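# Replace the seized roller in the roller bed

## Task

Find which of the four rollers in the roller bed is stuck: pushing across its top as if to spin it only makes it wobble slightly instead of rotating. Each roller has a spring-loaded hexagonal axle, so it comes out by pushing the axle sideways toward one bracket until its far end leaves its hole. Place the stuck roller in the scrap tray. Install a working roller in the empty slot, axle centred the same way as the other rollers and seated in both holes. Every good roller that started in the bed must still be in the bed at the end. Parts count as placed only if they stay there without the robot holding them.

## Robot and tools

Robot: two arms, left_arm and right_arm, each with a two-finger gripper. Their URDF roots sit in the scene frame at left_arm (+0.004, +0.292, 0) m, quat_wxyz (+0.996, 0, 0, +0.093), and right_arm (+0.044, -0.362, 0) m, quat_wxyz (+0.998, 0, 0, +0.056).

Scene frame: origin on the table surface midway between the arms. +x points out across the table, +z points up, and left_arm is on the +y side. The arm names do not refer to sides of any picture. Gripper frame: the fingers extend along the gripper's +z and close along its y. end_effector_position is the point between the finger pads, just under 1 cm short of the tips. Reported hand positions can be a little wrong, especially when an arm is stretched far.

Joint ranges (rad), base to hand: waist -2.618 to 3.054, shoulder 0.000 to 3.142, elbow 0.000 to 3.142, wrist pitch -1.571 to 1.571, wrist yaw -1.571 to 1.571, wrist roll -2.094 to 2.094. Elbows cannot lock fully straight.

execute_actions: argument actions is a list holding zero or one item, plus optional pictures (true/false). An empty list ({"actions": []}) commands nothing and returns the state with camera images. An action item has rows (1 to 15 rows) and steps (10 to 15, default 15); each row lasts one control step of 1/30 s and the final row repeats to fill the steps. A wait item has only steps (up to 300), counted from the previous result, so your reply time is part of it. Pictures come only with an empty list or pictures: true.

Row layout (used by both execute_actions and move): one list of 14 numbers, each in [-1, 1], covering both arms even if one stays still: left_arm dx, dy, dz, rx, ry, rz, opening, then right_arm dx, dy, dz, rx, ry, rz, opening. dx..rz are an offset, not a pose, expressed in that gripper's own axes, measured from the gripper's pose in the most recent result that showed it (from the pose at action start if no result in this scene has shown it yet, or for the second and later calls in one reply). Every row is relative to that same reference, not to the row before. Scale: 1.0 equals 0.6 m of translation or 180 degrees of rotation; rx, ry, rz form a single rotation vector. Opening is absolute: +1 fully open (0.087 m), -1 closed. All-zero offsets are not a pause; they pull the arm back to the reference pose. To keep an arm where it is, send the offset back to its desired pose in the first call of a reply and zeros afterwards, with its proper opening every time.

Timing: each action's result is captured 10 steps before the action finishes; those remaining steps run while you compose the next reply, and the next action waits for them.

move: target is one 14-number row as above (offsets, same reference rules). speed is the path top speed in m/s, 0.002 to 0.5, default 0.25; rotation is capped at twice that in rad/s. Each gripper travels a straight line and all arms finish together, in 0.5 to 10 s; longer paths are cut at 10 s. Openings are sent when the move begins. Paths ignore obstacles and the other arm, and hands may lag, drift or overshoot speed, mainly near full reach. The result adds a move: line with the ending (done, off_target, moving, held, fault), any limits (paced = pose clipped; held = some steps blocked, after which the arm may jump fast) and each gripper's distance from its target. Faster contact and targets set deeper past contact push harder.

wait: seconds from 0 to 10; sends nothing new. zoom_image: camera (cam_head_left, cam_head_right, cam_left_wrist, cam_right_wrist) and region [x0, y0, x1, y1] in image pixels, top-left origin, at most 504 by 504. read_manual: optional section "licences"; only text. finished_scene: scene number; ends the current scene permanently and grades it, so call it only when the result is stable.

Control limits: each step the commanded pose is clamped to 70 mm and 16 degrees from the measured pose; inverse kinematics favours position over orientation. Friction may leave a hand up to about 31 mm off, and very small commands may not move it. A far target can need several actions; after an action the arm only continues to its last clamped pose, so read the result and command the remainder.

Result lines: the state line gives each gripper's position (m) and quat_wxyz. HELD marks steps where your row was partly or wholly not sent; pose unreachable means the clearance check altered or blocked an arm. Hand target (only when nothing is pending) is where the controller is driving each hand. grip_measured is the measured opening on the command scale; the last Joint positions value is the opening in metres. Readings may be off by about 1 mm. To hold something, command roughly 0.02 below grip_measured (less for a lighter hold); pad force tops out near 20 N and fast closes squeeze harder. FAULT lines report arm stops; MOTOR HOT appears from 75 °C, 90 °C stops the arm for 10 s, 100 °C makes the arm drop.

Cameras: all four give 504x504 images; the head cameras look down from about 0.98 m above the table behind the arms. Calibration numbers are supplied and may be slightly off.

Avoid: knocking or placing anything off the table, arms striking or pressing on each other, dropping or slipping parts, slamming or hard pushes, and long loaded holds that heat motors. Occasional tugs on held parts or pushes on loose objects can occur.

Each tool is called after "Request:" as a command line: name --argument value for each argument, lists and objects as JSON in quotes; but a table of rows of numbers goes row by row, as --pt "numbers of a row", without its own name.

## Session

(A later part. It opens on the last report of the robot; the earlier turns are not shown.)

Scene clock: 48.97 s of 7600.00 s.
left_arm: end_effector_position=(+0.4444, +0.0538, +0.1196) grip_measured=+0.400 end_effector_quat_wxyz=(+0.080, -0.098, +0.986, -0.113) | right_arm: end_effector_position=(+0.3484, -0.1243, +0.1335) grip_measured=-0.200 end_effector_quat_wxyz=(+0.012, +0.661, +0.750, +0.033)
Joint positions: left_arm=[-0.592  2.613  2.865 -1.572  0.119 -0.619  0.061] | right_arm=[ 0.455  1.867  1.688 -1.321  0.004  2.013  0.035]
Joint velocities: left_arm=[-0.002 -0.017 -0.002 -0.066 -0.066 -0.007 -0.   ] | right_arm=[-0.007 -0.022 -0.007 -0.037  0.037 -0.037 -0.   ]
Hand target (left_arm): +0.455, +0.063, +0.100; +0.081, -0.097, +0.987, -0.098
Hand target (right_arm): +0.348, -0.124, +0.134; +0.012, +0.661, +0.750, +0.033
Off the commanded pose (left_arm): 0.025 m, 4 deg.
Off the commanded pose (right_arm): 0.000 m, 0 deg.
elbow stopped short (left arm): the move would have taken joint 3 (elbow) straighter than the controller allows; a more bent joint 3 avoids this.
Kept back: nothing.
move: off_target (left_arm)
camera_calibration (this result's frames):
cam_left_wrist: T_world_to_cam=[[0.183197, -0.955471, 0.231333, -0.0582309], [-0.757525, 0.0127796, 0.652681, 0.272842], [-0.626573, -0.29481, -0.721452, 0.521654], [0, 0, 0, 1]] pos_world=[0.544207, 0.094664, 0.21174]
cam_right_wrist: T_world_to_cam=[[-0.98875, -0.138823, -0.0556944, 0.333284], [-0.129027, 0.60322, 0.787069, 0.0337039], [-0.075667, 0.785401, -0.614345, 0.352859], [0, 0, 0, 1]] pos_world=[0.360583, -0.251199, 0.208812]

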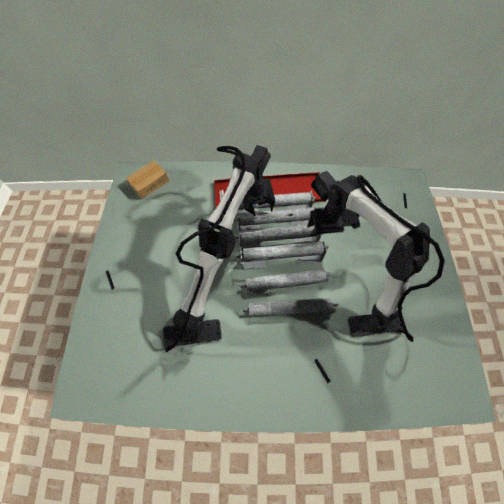

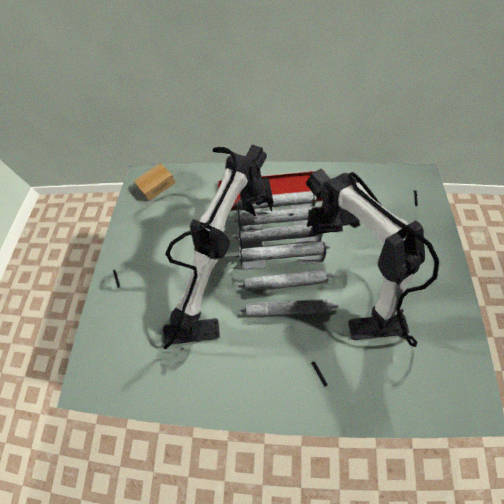

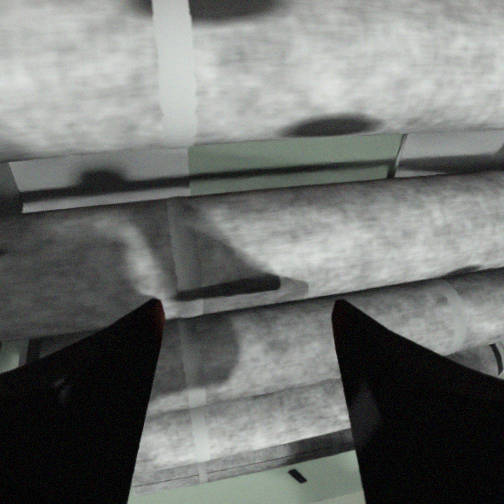

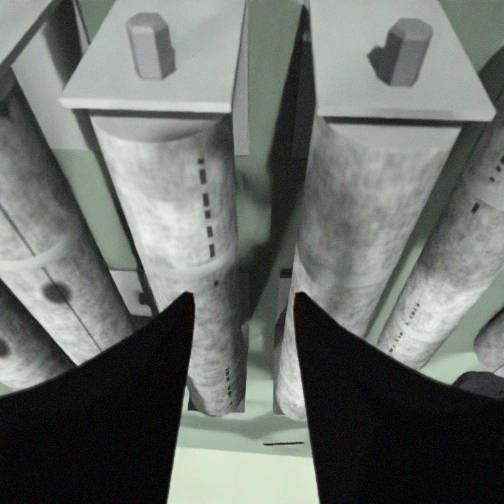

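Request:
move --target '[-0.013,0.171,-0.0925,-0.0945,-0.023,-0.478,-0.2, 0,0,-0.02,0,0,-0.5,0.4]' --speed 0.4

Scene clock: 54.43 s of 7600.00 s.
left_arm: end_effector_position=(+0.4294, +0.1613, +0.1424) grip_measured=-0.200 end_effector_quat_wxyz=(-0.004, +0.749, -0.663, +0.015) | right_arm: end_effector_position=(+0.3499, -0.1283, +0.1532) grip_measured=+0.400 end_effector_quat_wxyz=(+0.042, -0.054, +0.997, +0.023)
Joint positions: left_arm=[-0.392  2.215  2.242 -1.567  0.008 -1.898  0.035] | right_arm=[ 0.491  2.098  2.112 -1.49   0.004  0.496  0.061]
Joint velocities: left_arm=[ 0.002 -0.002  0.002 -0.037 -0.022 -0.051 -0.   ] | right_arm=[-0.012 -0.012  0.017 -0.11  -0.11  -0.007 -0.001]
Hand target (left_arm): +0.426, +0.166, +0.148; -0.009, +0.754, -0.656, +0.014
Hand target (right_arm): +0.348, -0.126, +0.147; +0.032, -0.063, +0.997, +0.015
Off the commanded pose (left_arm): 0.010 m, 2 deg.
Off the commanded pose (right_arm): 0.009 m, 2 deg.
joint sent to its limit (left arm) — the command would take joint 4 (wrist pitch) past its lower limit, so that joint was sent only as far as its limit.
Kept back: nothing.
move: done
camera_calibration (this result's frames):
cam_left_wrist: T_world_to_cam=[[0.991521, 0.12866, 0.0182377, -0.449674], [0.0668135, -0.625136, 0.777651, -0.0236525], [0.111453, -0.769839, -0.628431, 0.306882], [0, 0, 0, 1]] pos_world=[0.413238, 0.279318, 0.219449]
cam_right_wrist: T_world_to_cam=[[0.122747, -0.991964, -0.0306784, -0.166924], [-0.691447, -0.107653, 0.714361, 0.137618], [-0.711923, -0.0664729, -0.699105, 0.494497], [0, 0, 0, 1]] pos_world=[0.467689, -0.117897, 0.242276]

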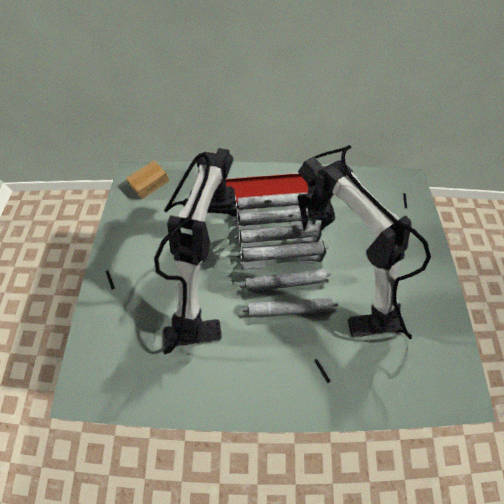

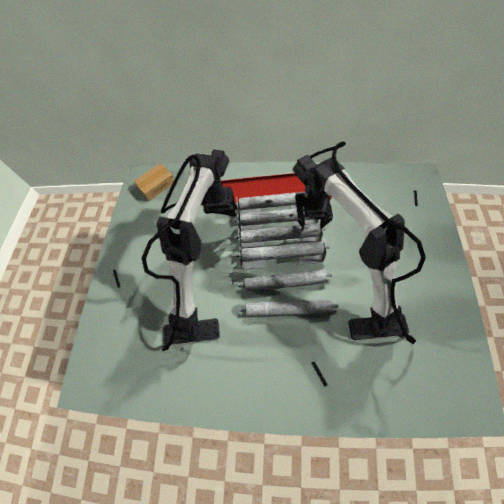

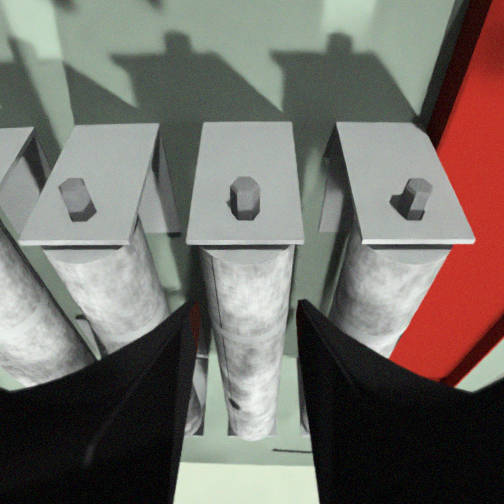

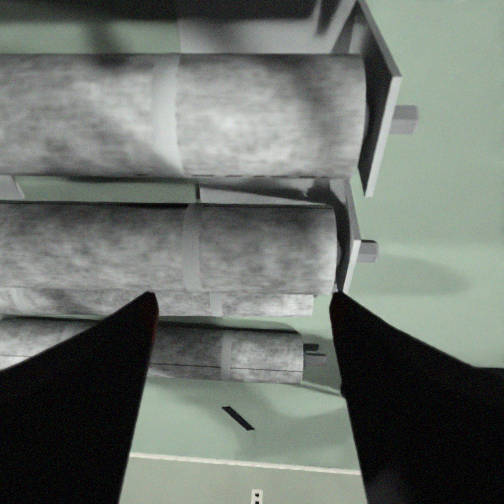

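Request:
move --target '[0.006,0,0.105,0,0,0,-0.2, -0.174,0.130,0.042,-0.166,-0.119,-0.487,0.5]' --speed 0.25

Scene clock: 59.60 s of 7600.00 s.
left_arm: end_effector_position=(+0.4323, +0.1607, +0.0724) grip_measured=-0.200 end_effector_quat_wxyz=(+0.002, +0.750, -0.662, +0.005) | right_arm: end_effector_position=(+0.4476, -0.0341, +0.1521) grip_measured=+0.500 end_effector_quat_wxyz=(-0.219, +0.721, -0.620, -0.218)
Joint positions: left_arm=[-0.392  2.215  1.963 -1.313  0.008 -1.901  0.035] | right_arm=[ 0.455  2.542  2.824 -1.521 -0.544 -1.061  0.066]
Joint velocities: left_arm=[-0.012 -0.012 -0.007 -0.022 -0.125 -0.007  0.001] | right_arm=[-0.007  0.027  0.071 -0.022 -0.007 -0.037  0.001]
Hand target (left_arm): +0.432, +0.156, +0.080; -0.004, +0.749, -0.663, +0.015
Hand target (right_arm): +0.449, -0.038, +0.142; -0.207, +0.718, -0.625, -0.224
Off the commanded pose (left_arm): 0.008 m, 1 deg.
Off the commanded pose (right_arm): 0.013 m, 3 deg.
Kept back: nothing.
move: off_target (right_arm)
camera_calibration (this result's frames):
cam_left_wrist: T_world_to_cam=[[0.991384, 0.130895, -0.00484087, -0.449811], [0.0867958, -0.628803, 0.772705, 0.0225997], [0.0980995, -0.766468, -0.634747, 0.267772], [0, 0, 0, 1]] pos_world=[0.417706, 0.278328, 0.150327]
cam_right_wrist: T_world_to_cam=[[0.988058, 0.141296, 0.0614613, -0.44817], [0.121563, -0.959921, 0.252537, -0.106676], [0.0946804, -0.24205, -0.965633, 0.243093], [0, 0, 0, 1]] pos_world=[0.43277, 0.0197645, 0.289223]

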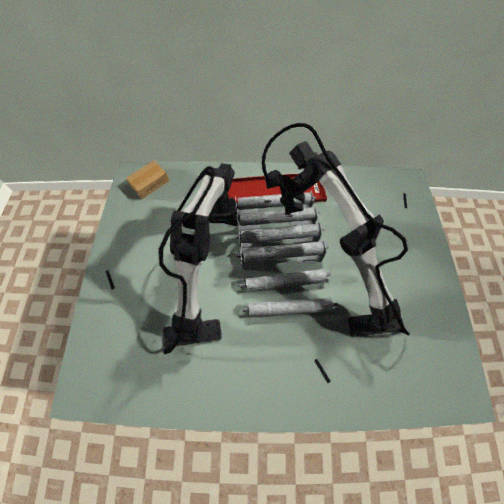

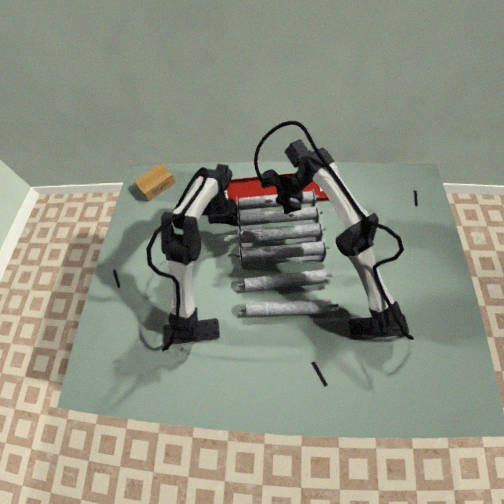

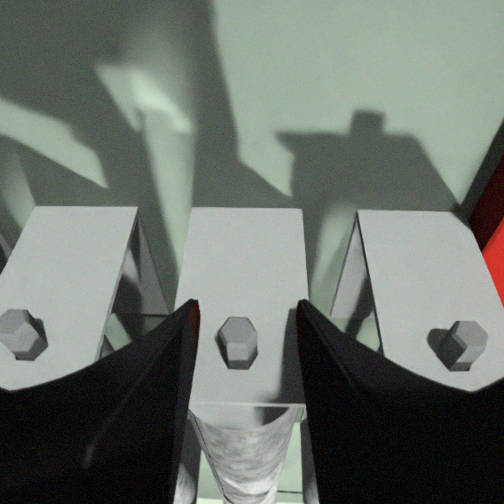

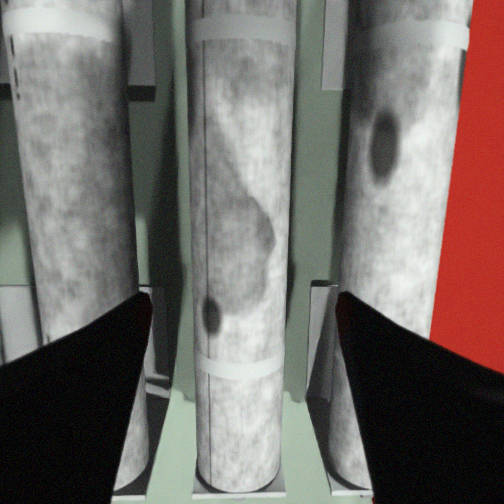

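Request:
move --target '[0.025,0.004,0,0,0,0,-0.2, 0.078,0.005,0.108,0.06,0,0,0.5]' --speed 0.06

Scene clock: 62.00 s of 7600.00 s.
left_arm: end_effector_position=(+0.4319, +0.1600, +0.0715) grip_measured=-0.200 end_effector_quat_wxyz=(-0.006, +0.753, -0.658, -0.002) | right_arm: end_effector_position=(+0.4544, -0.0369, +0.0713) grip_measured=+0.500 end_effector_quat_wxyz=(-0.286, +0.695, -0.641, -0.159)
Joint positions: left_arm=[-0.402  2.215  1.963 -1.315 -0.013 -1.921  0.035] | right_arm=[ 0.476  2.169  1.794 -0.671 -0.432 -0.945  0.066]
Joint velocities: left_arm=[ 0.007 -0.012 -0.027 -0.051 -0.037  0.007  0.001] | right_arm=[-0.017  0.017 -0.022 -0.022 -0.066  0.007  0.001]
Hand target (left_arm): +0.431, +0.146, +0.073; +0.002, +0.749, -0.662, +0.005
Hand target (right_arm): +0.448, -0.033, +0.071; -0.285, +0.697, -0.638, -0.158
Off the commanded pose (left_arm): 0.014 m, 1 deg.
Off the commanded pose (right_arm): 0.007 m, 0 deg.
Kept back: nothing.
move: off_target (left_arm)
camera_calibration (this result's frames):
cam_left_wrist: T_world_to_cam=[[0.990028, 0.140871, -0.000194714, -0.450638], [0.0917807, -0.643976, 0.75952, 0.0240606], [0.106869, -0.751964, -0.650484, 0.261741], [0, 0, 0, 1]] pos_world=[0.415964, 0.275796, 0.151896]
cam_right_wrist: T_world_to_cam=[[0.977417, 0.021029, 0.210271, -0.459765], [-0.0295747, -0.971631, 0.234646, -0.0203095], [0.20924, -0.235566, -0.949067, 0.110716], [0, 0, 0, 1]] pos_world=[0.425615, 0.0160161, 0.206518]

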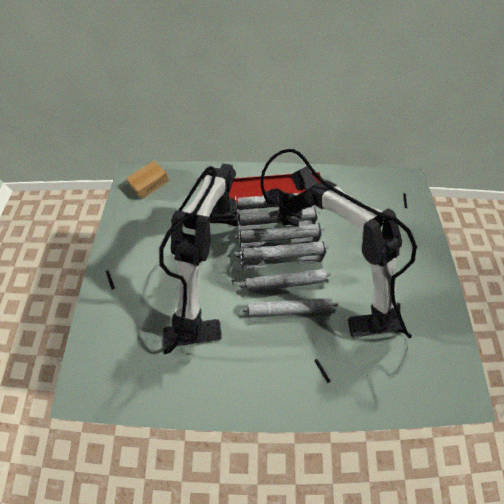

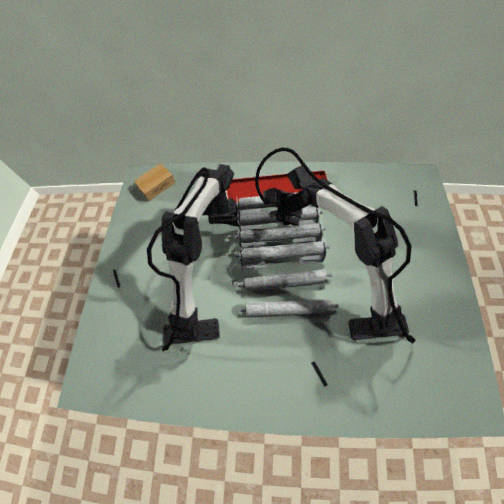

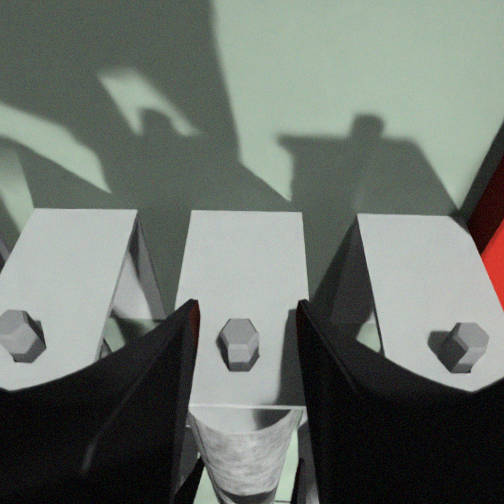

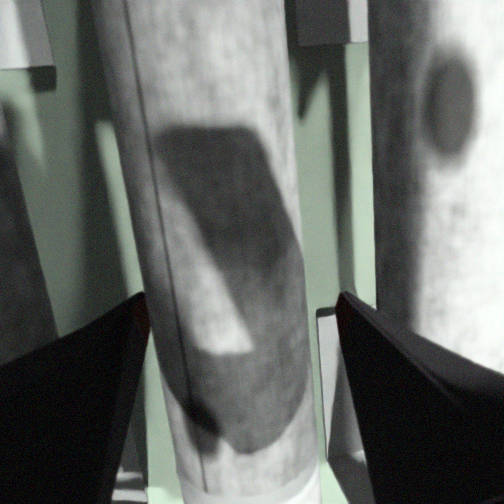

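Request:
move --target '[0,0,0,0,0,0,-0.9, 0,0.012,0,0,0,-0.052,0.5]' --speed 0.05

Request:
move --target '[-0.03,0,0,0,0,0,-0.9, 0,0,0,0,0,0,0.5]' --speed 0.02

Scene clock: 64.47 s of 7600.00 s.
left_arm: end_effector_position=(+0.4294, +0.1603, +0.0715) grip_measured=-0.747 end_effector_quat_wxyz=(-0.003, +0.753, -0.658, -0.005) | right_arm: end_effector_position=(+0.4558, -0.0374, +0.0732) grip_measured=+0.500 end_effector_quat_wxyz=(-0.305, +0.739, -0.585, -0.135)
Joint positions: left_arm=[-0.402  2.215  1.963 -1.325 -0.01  -1.921  0.011] | right_arm=[ 0.48   2.134  1.733 -0.623 -0.43  -1.088  0.066]
Joint velocities: left_arm=[-0.022  0.002  0.012  0.037  0.037 -0.037 -0.   ] | right_arm=[ 0.012  0.002 -0.017 -0.081 -0.022 -0.022 -0.001]
Hand target (left_arm): +0.432, +0.160, +0.072; -0.006, +0.753, -0.658, -0.002
Hand target (right_arm): +0.447, -0.037, +0.070; -0.298, +0.745, -0.582, -0.135
Off the commanded pose (left_arm): 0.003 m, 1 deg.
Off the commanded pose (right_arm): 0.009 m, 1 deg.
Kept back: nothing.
move: done
camera_calibration (this result's frames):
cam_left_wrist: T_world_to_cam=[[0.990028, 0.140497, -0.0102951, -0.447434], [0.0992705, -0.643933, 0.758614, 0.0213625], [0.0999533, -0.752071, -0.651459, 0.265253], [0, 0, 0, 1]] pos_world=[0.414338, 0.276108, 0.151989]
cam_right_wrist: T_world_to_cam=[[0.941479, 0.133715, 0.309415, -0.448122], [0.0561154, -0.967317, 0.247284, -0.0610232], [0.332368, -0.21545, -0.918212, 0.054469], [0, 0, 0, 1]] pos_world=[0.407218, 0.0126273, 0.20376]

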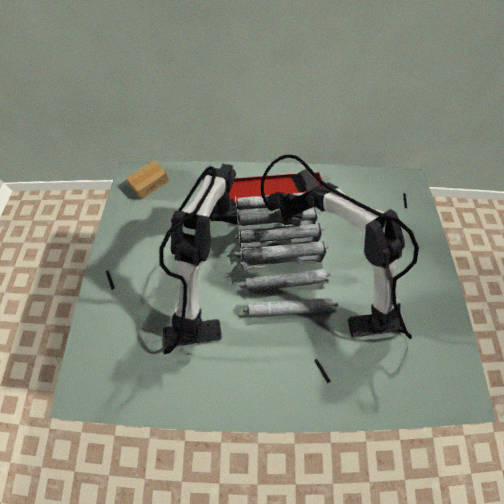

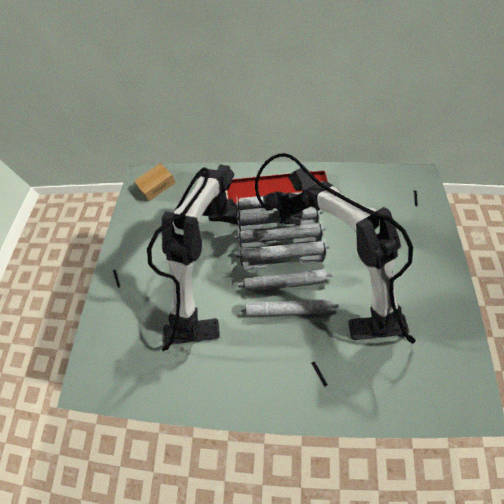

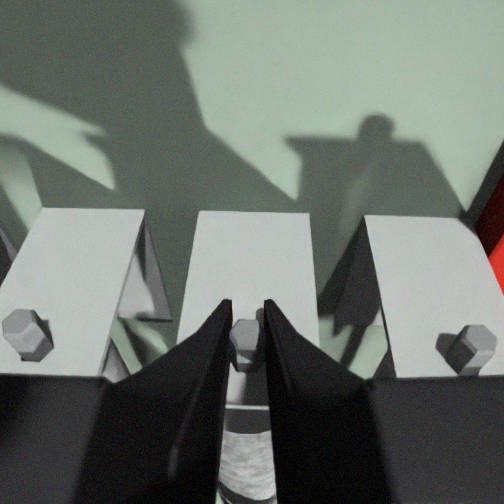

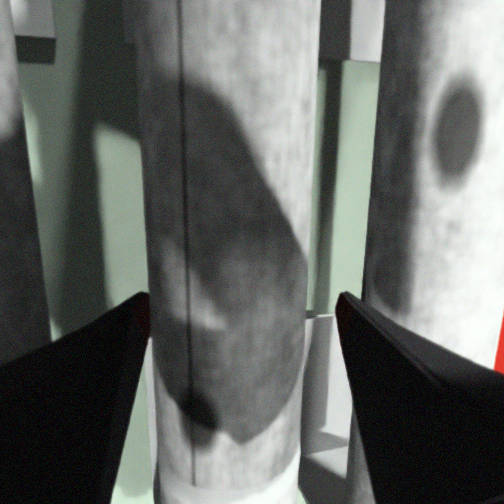

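Scene clock: 65.60 s of 7600.00 s.
left_arm: end_effector_position=(+0.4293, +0.1607, +0.0710) grip_measured=-0.747 end_effector_quat_wxyz=(+0.011, +0.750, -0.662, +0.005) | right_arm: end_effector_position=(+0.4559, -0.0374, +0.0732) grip_measured=+0.500 end_effector_quat_wxyz=(-0.306, +0.739, -0.585, -0.135)
Joint positions: left_arm=[-0.387  2.21   1.947 -1.309  0.024 -1.897  0.011] | right_arm=[ 0.48   2.134  1.733 -0.623 -0.43  -1.088  0.066]
Joint velocities: left_arm=[ 0.007  0.007 -0.002 -0.007 -0.051 -0.007 -0.001] | right_arm=[0.007 0.017 0.017 0.081 0.007 0.022 0.   ]
Hand target (left_arm): +0.427, +0.178, +0.072; -0.003, +0.753, -0.658, -0.006
Hand target (right_arm): +0.456, -0.037, +0.073; -0.305, +0.739, -0.585, -0.135
Off the commanded pose (left_arm): 0.018 m, 2 deg.
Off the commanded pose (right_arm): 0.000 m, 0 deg.
Kept back: nothing.
move: off_target (left_arm)
camera_calibration (this result's frames):
cam_left_wrist: T_world_to_cam=[[0.991129, 0.131844, -0.0167699, -0.44606], [0.095406, -0.617942, 0.780414, 0.0179525], [0.0925304, -0.77509, -0.625039, 0.270289], [0, 0, 0, 1]] pos_world=[0.415381, 0.279402, 0.14745]
cam_right_wrist: T_world_to_cam=[[0.941381, 0.133649, 0.309741, -0.44819], [0.0560372, -0.967369, 0.247096, -0.0609444], [0.332658, -0.215254, -0.918153, 0.0543658], [0, 0, 0, 1]] pos_world=[0.407247, 0.012647, 0.203798]

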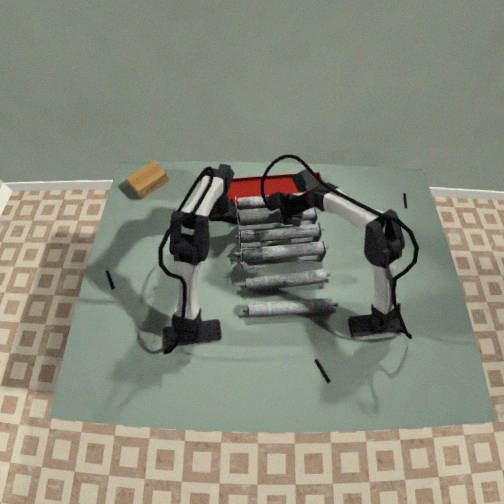

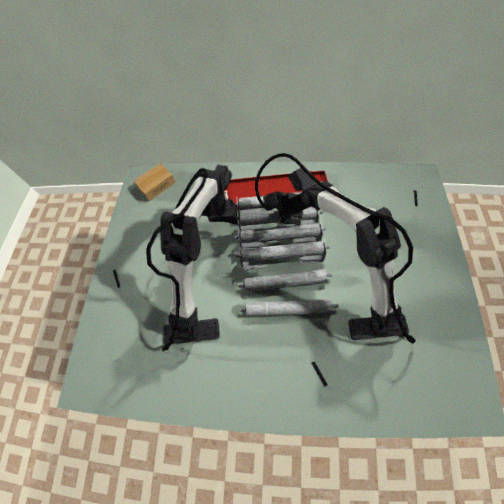

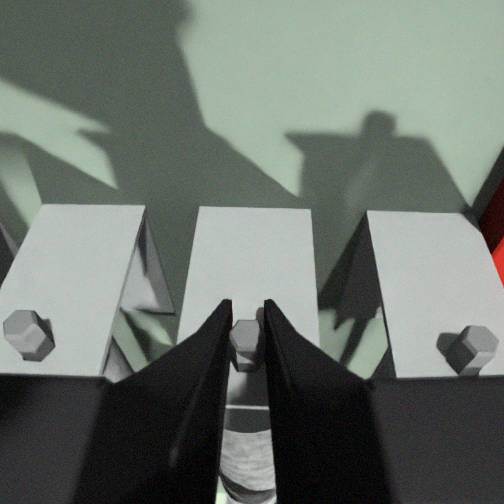

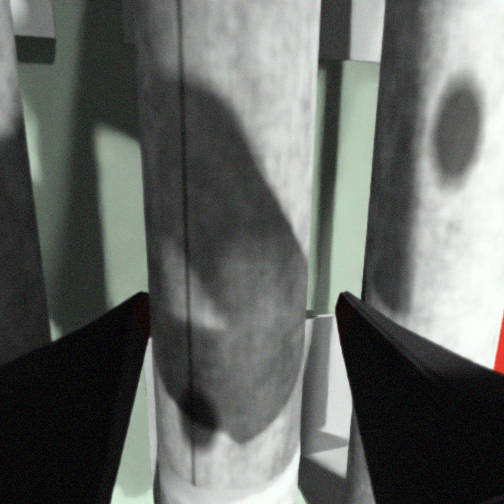

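Needs more pull. Grip the tube and pull harder.

Request:
move --target '[-0.08,0,0,0,0,0,-0.9, 0,0.01,0,0,0,0,0.0]' --speed 0.02

Scene clock: 68.47 s of 7600.00 s.
left_arm: end_effector_position=(+0.4293, +0.1628, +0.0703) grip_measured=-0.747 end_effector_quat_wxyz=(-0.052, -0.739, +0.670, -0.046) | right_arm: end_effector_position=(+0.4517, -0.0370, +0.0713) grip_measured=+0.070 end_effector_quat_wxyz=(-0.304, +0.738, -0.585, -0.142)
Joint positions: left_arm=[-0.336  2.188  1.883 -1.246  0.138 -1.819  0.011] | right_arm=[ 0.481  2.129  1.717 -0.618 -0.442 -1.083  0.047]
Joint velocities: left_arm=[-0.012  0.002 -0.032 -0.022  0.125 -0.037  0.001] | right_arm=[-0.017 -0.012  0.007 -0.007  0.022  0.007  0.   ]
Hand target (left_arm): +0.423, +0.206, +0.069; +0.014, +0.750, -0.662, +0.003
Hand target (right_arm): +0.450, -0.038, +0.072; -0.305, +0.739, -0.585, -0.135
Off the commanded pose (left_arm): 0.046 m, 7 deg.
Off the commanded pose (right_arm): 0.002 m, 1 deg.
Kept back: nothing.
move: off_target (left_arm)
camera_calibration (this result's frames):
cam_left_wrist: T_world_to_cam=[[0.994502, 0.102079, -0.0233777, -0.442399], [0.0738646, -0.525515, 0.847572, 0.00924346], [0.0742343, -0.844639, -0.530165, 0.284036], [0, 0, 0, 1]] pos_world=[0.418199, 0.289925, 0.132409]
cam_right_wrist: T_world_to_cam=[[0.944706, 0.135367, 0.298676, -0.444443], [0.0630174, -0.968786, 0.239754, -0.0624974], [0.321808, -0.207675, -0.923748, 0.0596818], [0, 0, 0, 1]] pos_world=[0.4046, 0.0120105, 0.202859]

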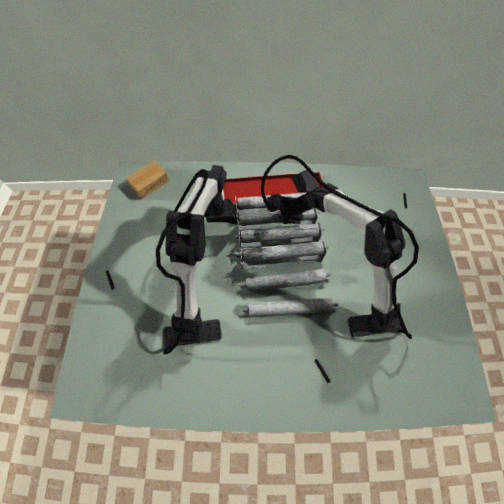

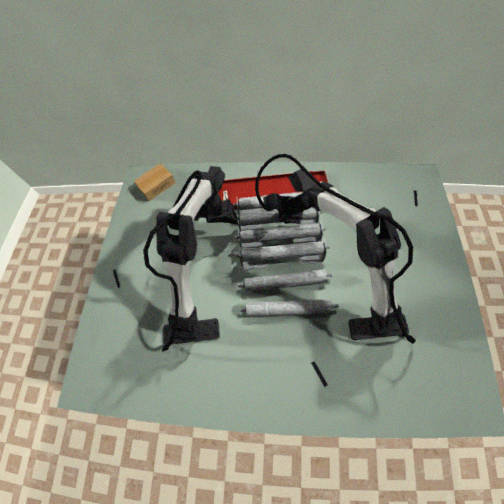

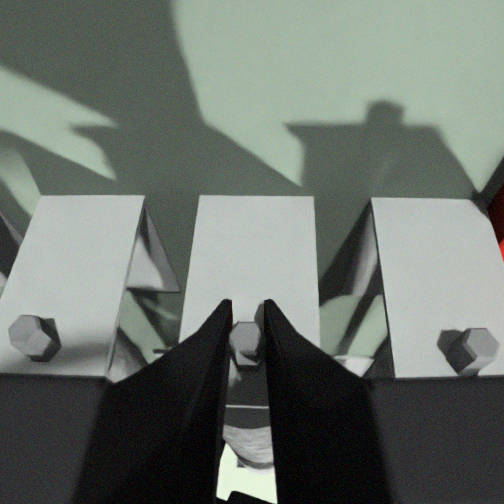

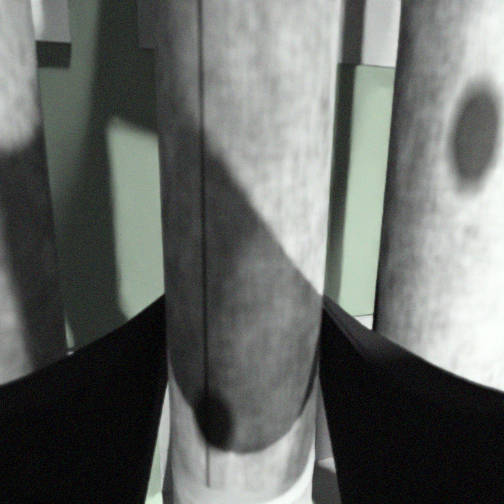

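Request:
move --target '[0,0,0,0,-0.04,0,-0.9, 0,0,0,0,0,0,0.0]' --speed 0.05

Request:
move --target '[-0.04,0,0,0,0,0,-0.4, 0,0,0,0,0,0,0.0]' --speed 0.05

Request:
move --target '[0.075,0,0,0,0,0,-1, 0,0,0,0,0,0,0.0]' --speed 0.02

Scene clock: 70.57 s of 7600.00 s.
left_arm: end_effector_position=(+0.4292, +0.1617, +0.0712) grip_measured=-0.747 end_effector_quat_wxyz=(+0.016, +0.743, -0.669, +0.012) | right_arm: end_effector_position=(+0.4517, -0.0368, +0.0714) grip_measured=+0.070 end_effector_quat_wxyz=(-0.304, +0.738, -0.585, -0.142)
Joint positions: left_arm=[-0.377  2.207  1.939 -1.3    0.04  -1.866  0.011] | right_arm=[ 0.481  2.129  1.717 -0.618 -0.443 -1.083  0.047]
Joint velocities: left_arm=[ 0.002 -0.002  0.017 -0.022 -0.037 -0.022 -0.   ] | right_arm=[-0.017 -0.022 -0.012  0.051 -0.037  0.007  0.001]
Hand target (left_arm): +0.429, +0.163, +0.071; +0.009, +0.740, -0.672, +0.001
Hand target (right_arm): +0.452, -0.037, +0.071; -0.304, +0.738, -0.585, -0.142
Off the commanded pose (left_arm): 0.001 m, 2 deg.
Off the commanded pose (right_arm): 0.000 m, 0 deg.
Kept back: nothing.
move: done
camera_calibration (this result's frames):
cam_left_wrist: T_world_to_cam=[[0.993711, 0.110734, -0.0166053, -0.443776], [0.0807849, -0.60632, 0.791107, 0.0220433], [0.0775344, -0.787473, -0.611453, 0.278707], [0, 0, 0, 1]] pos_world=[0.417596, 0.281981, 0.145608]
cam_right_wrist: T_world_to_cam=[[0.944667, 0.135512, 0.298731, -0.444449], [0.06341, -0.968942, 0.239018, -0.0624997], [0.321843, -0.20685, -0.923921, 0.0598094], [0, 0, 0, 1]] pos_world=[0.40457, 0.0120413, 0.202968]

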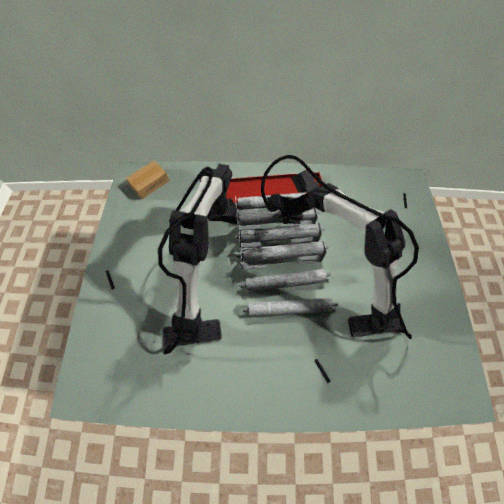

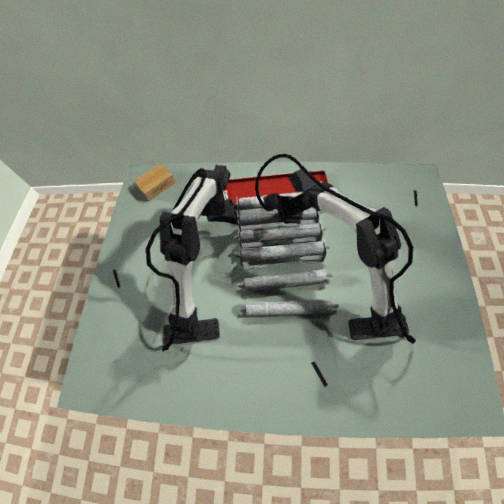

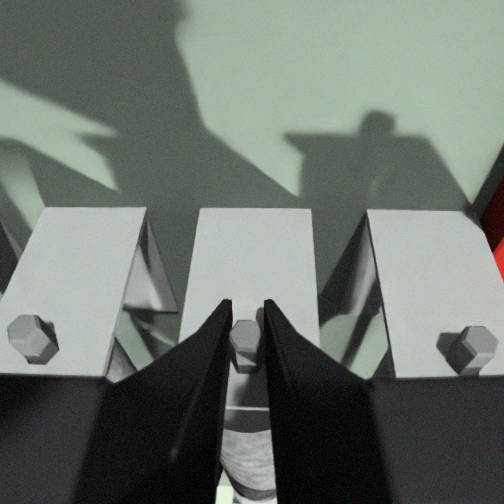

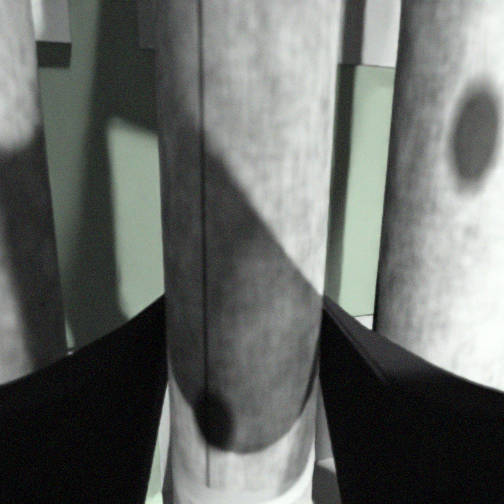

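Scene clock: 71.33 s of 7600.00 s.
left_arm: end_effector_position=(+0.4267, +0.1838, +0.0630) grip_measured=-0.400 end_effector_quat_wxyz=(+0.023, +0.745, -0.666, +0.002) | right_arm: end_effector_position=(+0.4517, -0.0368, +0.0714) grip_measured=+0.070 end_effector_quat_wxyz=(-0.304, +0.738, -0.585, -0.142)
Joint positions: left_arm=[-0.327  2.207  1.908 -1.294  0.04  -1.824  0.026] | right_arm=[ 0.481  2.129  1.717 -0.618 -0.443 -1.083  0.047]
Joint velocities: left_arm=[ 0.017 -0.007 -0.012  0.066 -0.007  0.066 -0.   ] | right_arm=[-0.002 -0.007 -0.002  0.022  0.007  0.022 -0.   ]
Hand target (left_arm): +0.427, +0.186, +0.070; +0.016, +0.743, -0.669, +0.011
Hand target (right_arm): +0.452, -0.037, +0.071; -0.304, +0.738, -0.585, -0.142
Off the commanded pose (left_arm): 0.007 m, 1 deg.
Off the commanded pose (right_arm): 0.000 m, 0 deg.
Kept back: nothing.
move: done
camera_calibration (this result's frames):
cam_left_wrist: T_world_to_cam=[[0.992155, 0.118445, -0.0399789, -0.443175], [0.104339, -0.60846, 0.786696, 0.0327365], [0.0688548, -0.784696, -0.616045, 0.294797], [0, 0, 0, 1]] pos_world=[0.415985, 0.303737, 0.138137]
cam_right_wrist: T_world_to_cam=[[0.944667, 0.135512, 0.298731, -0.444449], [0.06341, -0.968942, 0.239018, -0.0624997], [0.321843, -0.20685, -0.923921, 0.0598094], [0, 0, 0, 1]] pos_world=[0.40457, 0.0120413, 0.202968]

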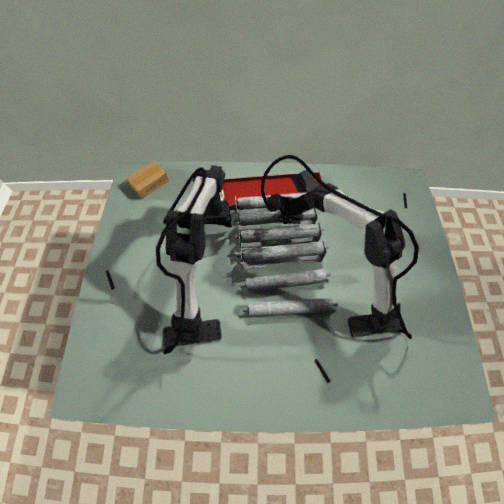

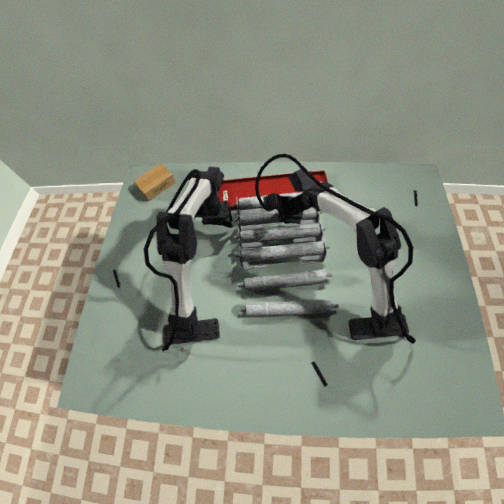

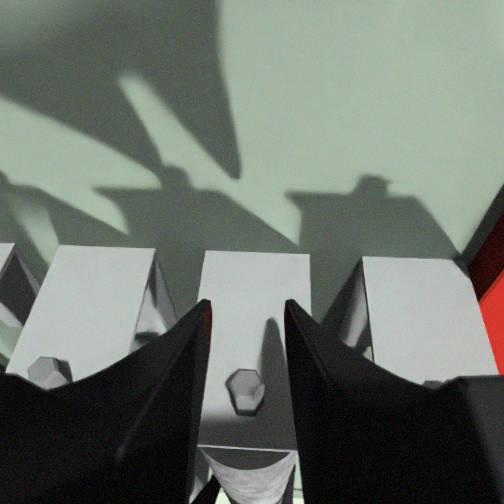

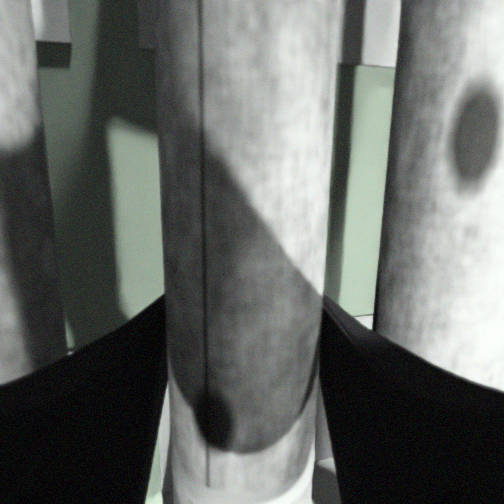

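Scene clock: 73.80 s of 7600.00 s.
left_arm: end_effector_position=(+0.4248, +0.1753, +0.0647) grip_measured=-1.000 end_effector_quat_wxyz=(-0.002, +0.756, -0.654, -0.034) | right_arm: end_effector_position=(+0.4515, -0.0376, +0.0710) grip_measured=+0.070 end_effector_quat_wxyz=(-0.303, +0.738, -0.586, -0.141)
Joint positions: left_arm=[-0.381  2.237  1.977 -1.367 -0.037 -1.912  0.   ] | right_arm=[ 0.481  2.129  1.717 -0.621 -0.44  -1.084  0.047]
Joint velocities: left_arm=[-0.002  0.012 -0.012 -0.007  0.11   0.007  0.   ] | right_arm=[-0.012  0.007 -0.017 -0.051  0.051 -0.007 -0.   ]
Hand target (left_arm): +0.429, +0.140, +0.066; +0.024, +0.745, -0.667, +0.002
Hand target (right_arm): +0.452, -0.037, +0.071; -0.304, +0.738, -0.585, -0.142
Off the commanded pose (left_arm): 0.037 m, 5 deg.
Off the commanded pose (right_arm): 0.001 m, 0 deg.
Kept back: nothing.
move: off_target (left_arm)
camera_calibration (this result's frames):
cam_left_wrist: T_world_to_cam=[[0.987099, 0.152786, -0.0478707, -0.443573], [0.139004, -0.669405, 0.729778, 0.0260868], [0.0794548, -0.727017, -0.682007, 0.278925], [0, 0, 0, 1]] pos_world=[0.412062, 0.288017, 0.149957]
cam_right_wrist: T_world_to_cam=[[0.945087, 0.135482, 0.297413, -0.444121], [0.0623778, -0.968075, 0.242775, -0.0629082], [0.32081, -0.210892, -0.923367, 0.0595768], [0, 0, 0, 1]] pos_world=[0.404544, 0.0118348, 0.202371]

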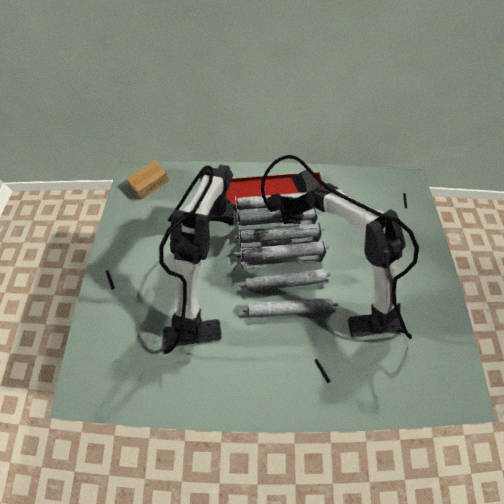

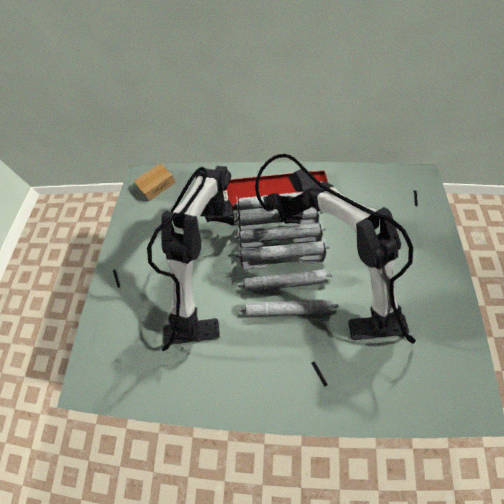

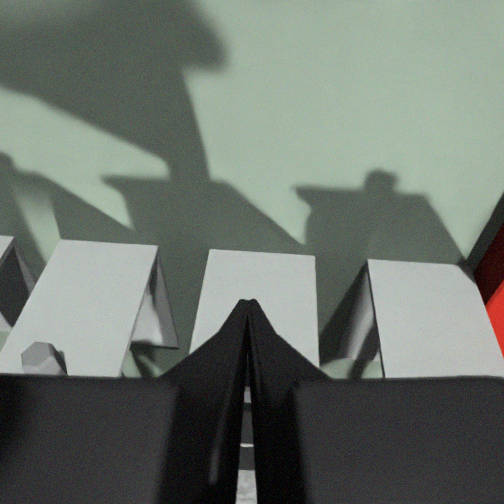

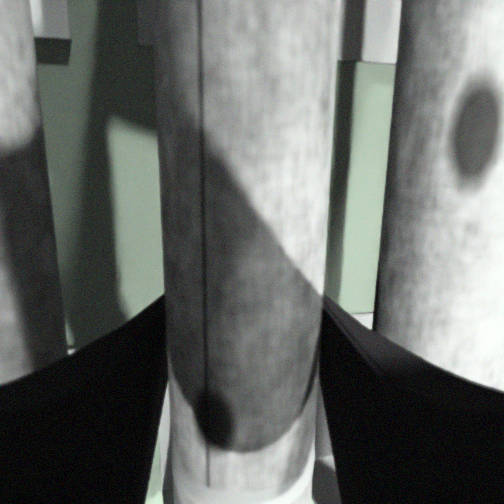

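Request:
move --target '[0.13,0,0,0,0.05,0,-1, 0,0,0,0,0,0,0.0]' --speed 0.03

Scene clock: 77.13 s of 7600.00 s.
left_arm: end_effector_position=(+0.4242, +0.1716, +0.0651) grip_measured=-1.000 end_effector_quat_wxyz=(-0.012, +0.778, -0.626, -0.048) | right_arm: end_effector_position=(+0.4517, -0.0397, +0.0707) grip_measured=+0.070 end_effector_quat_wxyz=(-0.300, +0.739, -0.587, -0.137)
Joint positions: left_arm=[-0.404  2.248  2.    -1.399 -0.063 -2.007  0.   ] | right_arm=[ 0.48   2.128  1.717 -0.627 -0.431 -1.086  0.047]
Joint velocities: left_arm=[-0.032  0.007  0.027 -0.022 -0.051  0.022  0.   ] | right_arm=[-0.002  0.007 -0.032  0.066 -0.037 -0.051 -0.001]
Hand target (left_arm): +0.428, +0.103, +0.066; +0.050, +0.754, -0.654, +0.020
Hand target (right_arm): +0.451, -0.038, +0.071; -0.303, +0.739, -0.586, -0.141
Off the commanded pose (left_arm): 0.074 m, 12 deg.
Off the commanded pose (right_arm): 0.002 m, 1 deg.
Kept back: nothing.
move: off_target (left_arm)
camera_calibration (this result's frames):
cam_left_wrist: T_world_to_cam=[[0.973535, 0.223177, -0.0492101, -0.448619], [0.192168, -0.682855, 0.704826, 0.00473796], [0.123698, -0.69563, -0.707671, 0.25402], [0, 0, 0, 1]] pos_world=[0.404414, 0.280061, 0.154347]
cam_right_wrist: T_world_to_cam=[[0.94492, 0.135558, 0.297909, -0.44384], [0.0590286, -0.965856, 0.252266, -0.0639953], [0.321934, -0.220786, -0.920658, 0.0577679], [0, 0, 0, 1]] pos_world=[0.404574, 0.0111103, 0.201552]

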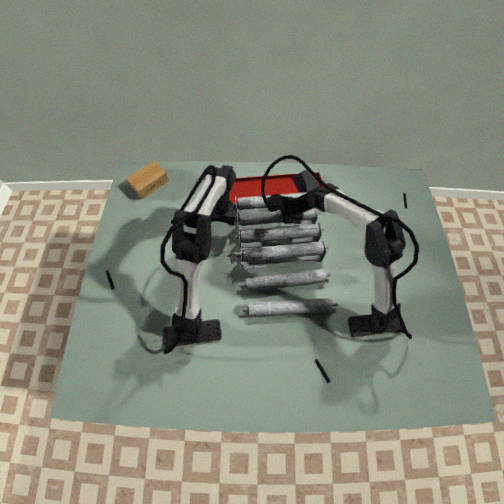

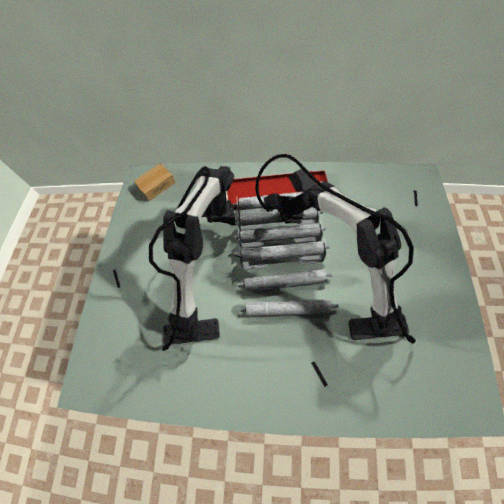

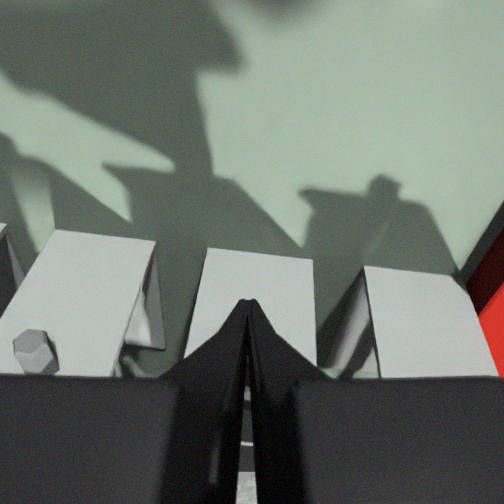

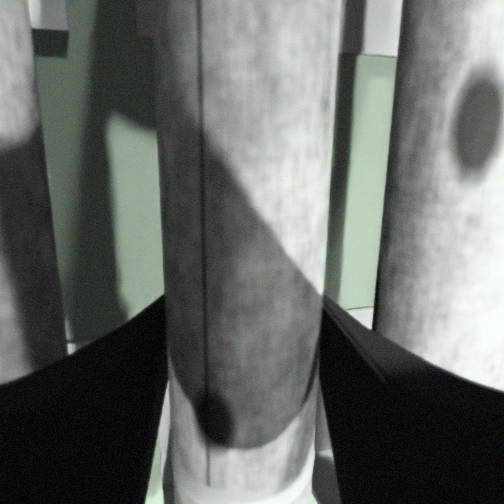

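Request:
move --target '[-0.073,-0.008,-0.016,0.454,0.328,0.302,-0.2, 0,0,0,0,0,0,0.0]' --speed 0.3

Scene clock: 87.27 s of 7600.00 s.
left_arm: end_effector_position=(+0.4198, +0.2105, +0.0770) grip_measured=-0.200 end_effector_quat_wxyz=(+0.174, -0.199, +0.681, -0.683) | right_arm: end_effector_position=(+0.4518, -0.0398, +0.0707) grip_measured=+0.070 end_effector_quat_wxyz=(-0.300, +0.739, -0.587, -0.137)
Joint positions: left_arm=[ 0.06   2.307  0.912  1.374  1.282 -1.585  0.035] | right_arm=[ 0.48   2.128  1.717 -0.627 -0.43  -1.087  0.047]
Joint velocities: left_arm=[ 0.007  0.007  0.002  0.125 -0.007 -0.066 -0.001] | right_arm=[-0.002 -0.002  0.002 -0.066  0.007 -0.037 -0.001]
Hand target (left_arm): +0.423, +0.214, +0.077; +0.180, -0.193, +0.679, -0.685
Hand target (right_arm): +0.452, -0.040, +0.071; -0.300, +0.739, -0.587, -0.137
Off the commanded pose (left_arm): 0.004 m, 2 deg.
Off the commanded pose (right_arm): 0.000 m, 0 deg.
Kept back: nothing.
After step 90, 2.77 s passed at rest.
move: done
camera_calibration (this result's frames):
cam_left_wrist: T_world_to_cam=[[0.0438766, 0.00987023, 0.998988, -0.0979889], [-0.94237, 0.332396, 0.0381057, 0.337654], [-0.331683, -0.943088, 0.0238858, 0.477035], [0, 0, 0, 1]] pos_world=[0.48072, 0.338619, 0.0736288]
cam_right_wrist: T_world_to_cam=[[0.944645, 0.135953, 0.298602, -0.443842], [0.0590215, -0.965677, 0.252952, -0.0641306], [0.322742, -0.221325, -0.920246, 0.0572767], [0, 0, 0, 1]] pos_world=[0.404573, 0.0110888, 0.201463]

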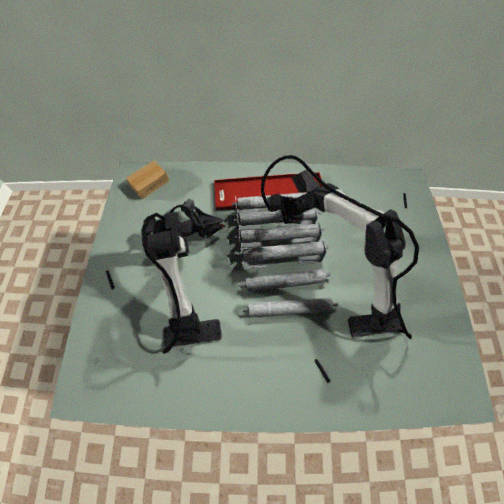

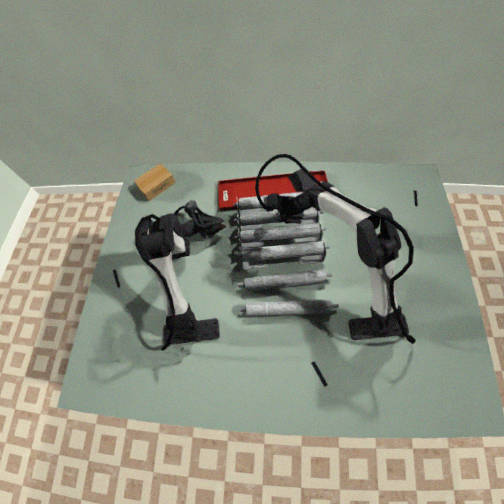

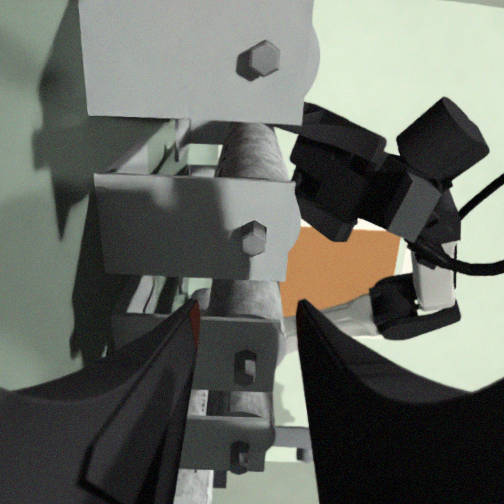

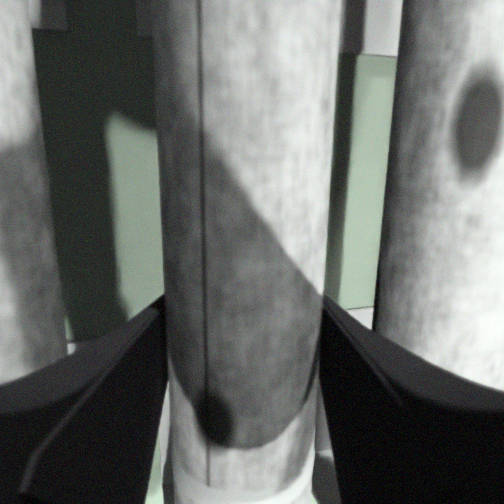

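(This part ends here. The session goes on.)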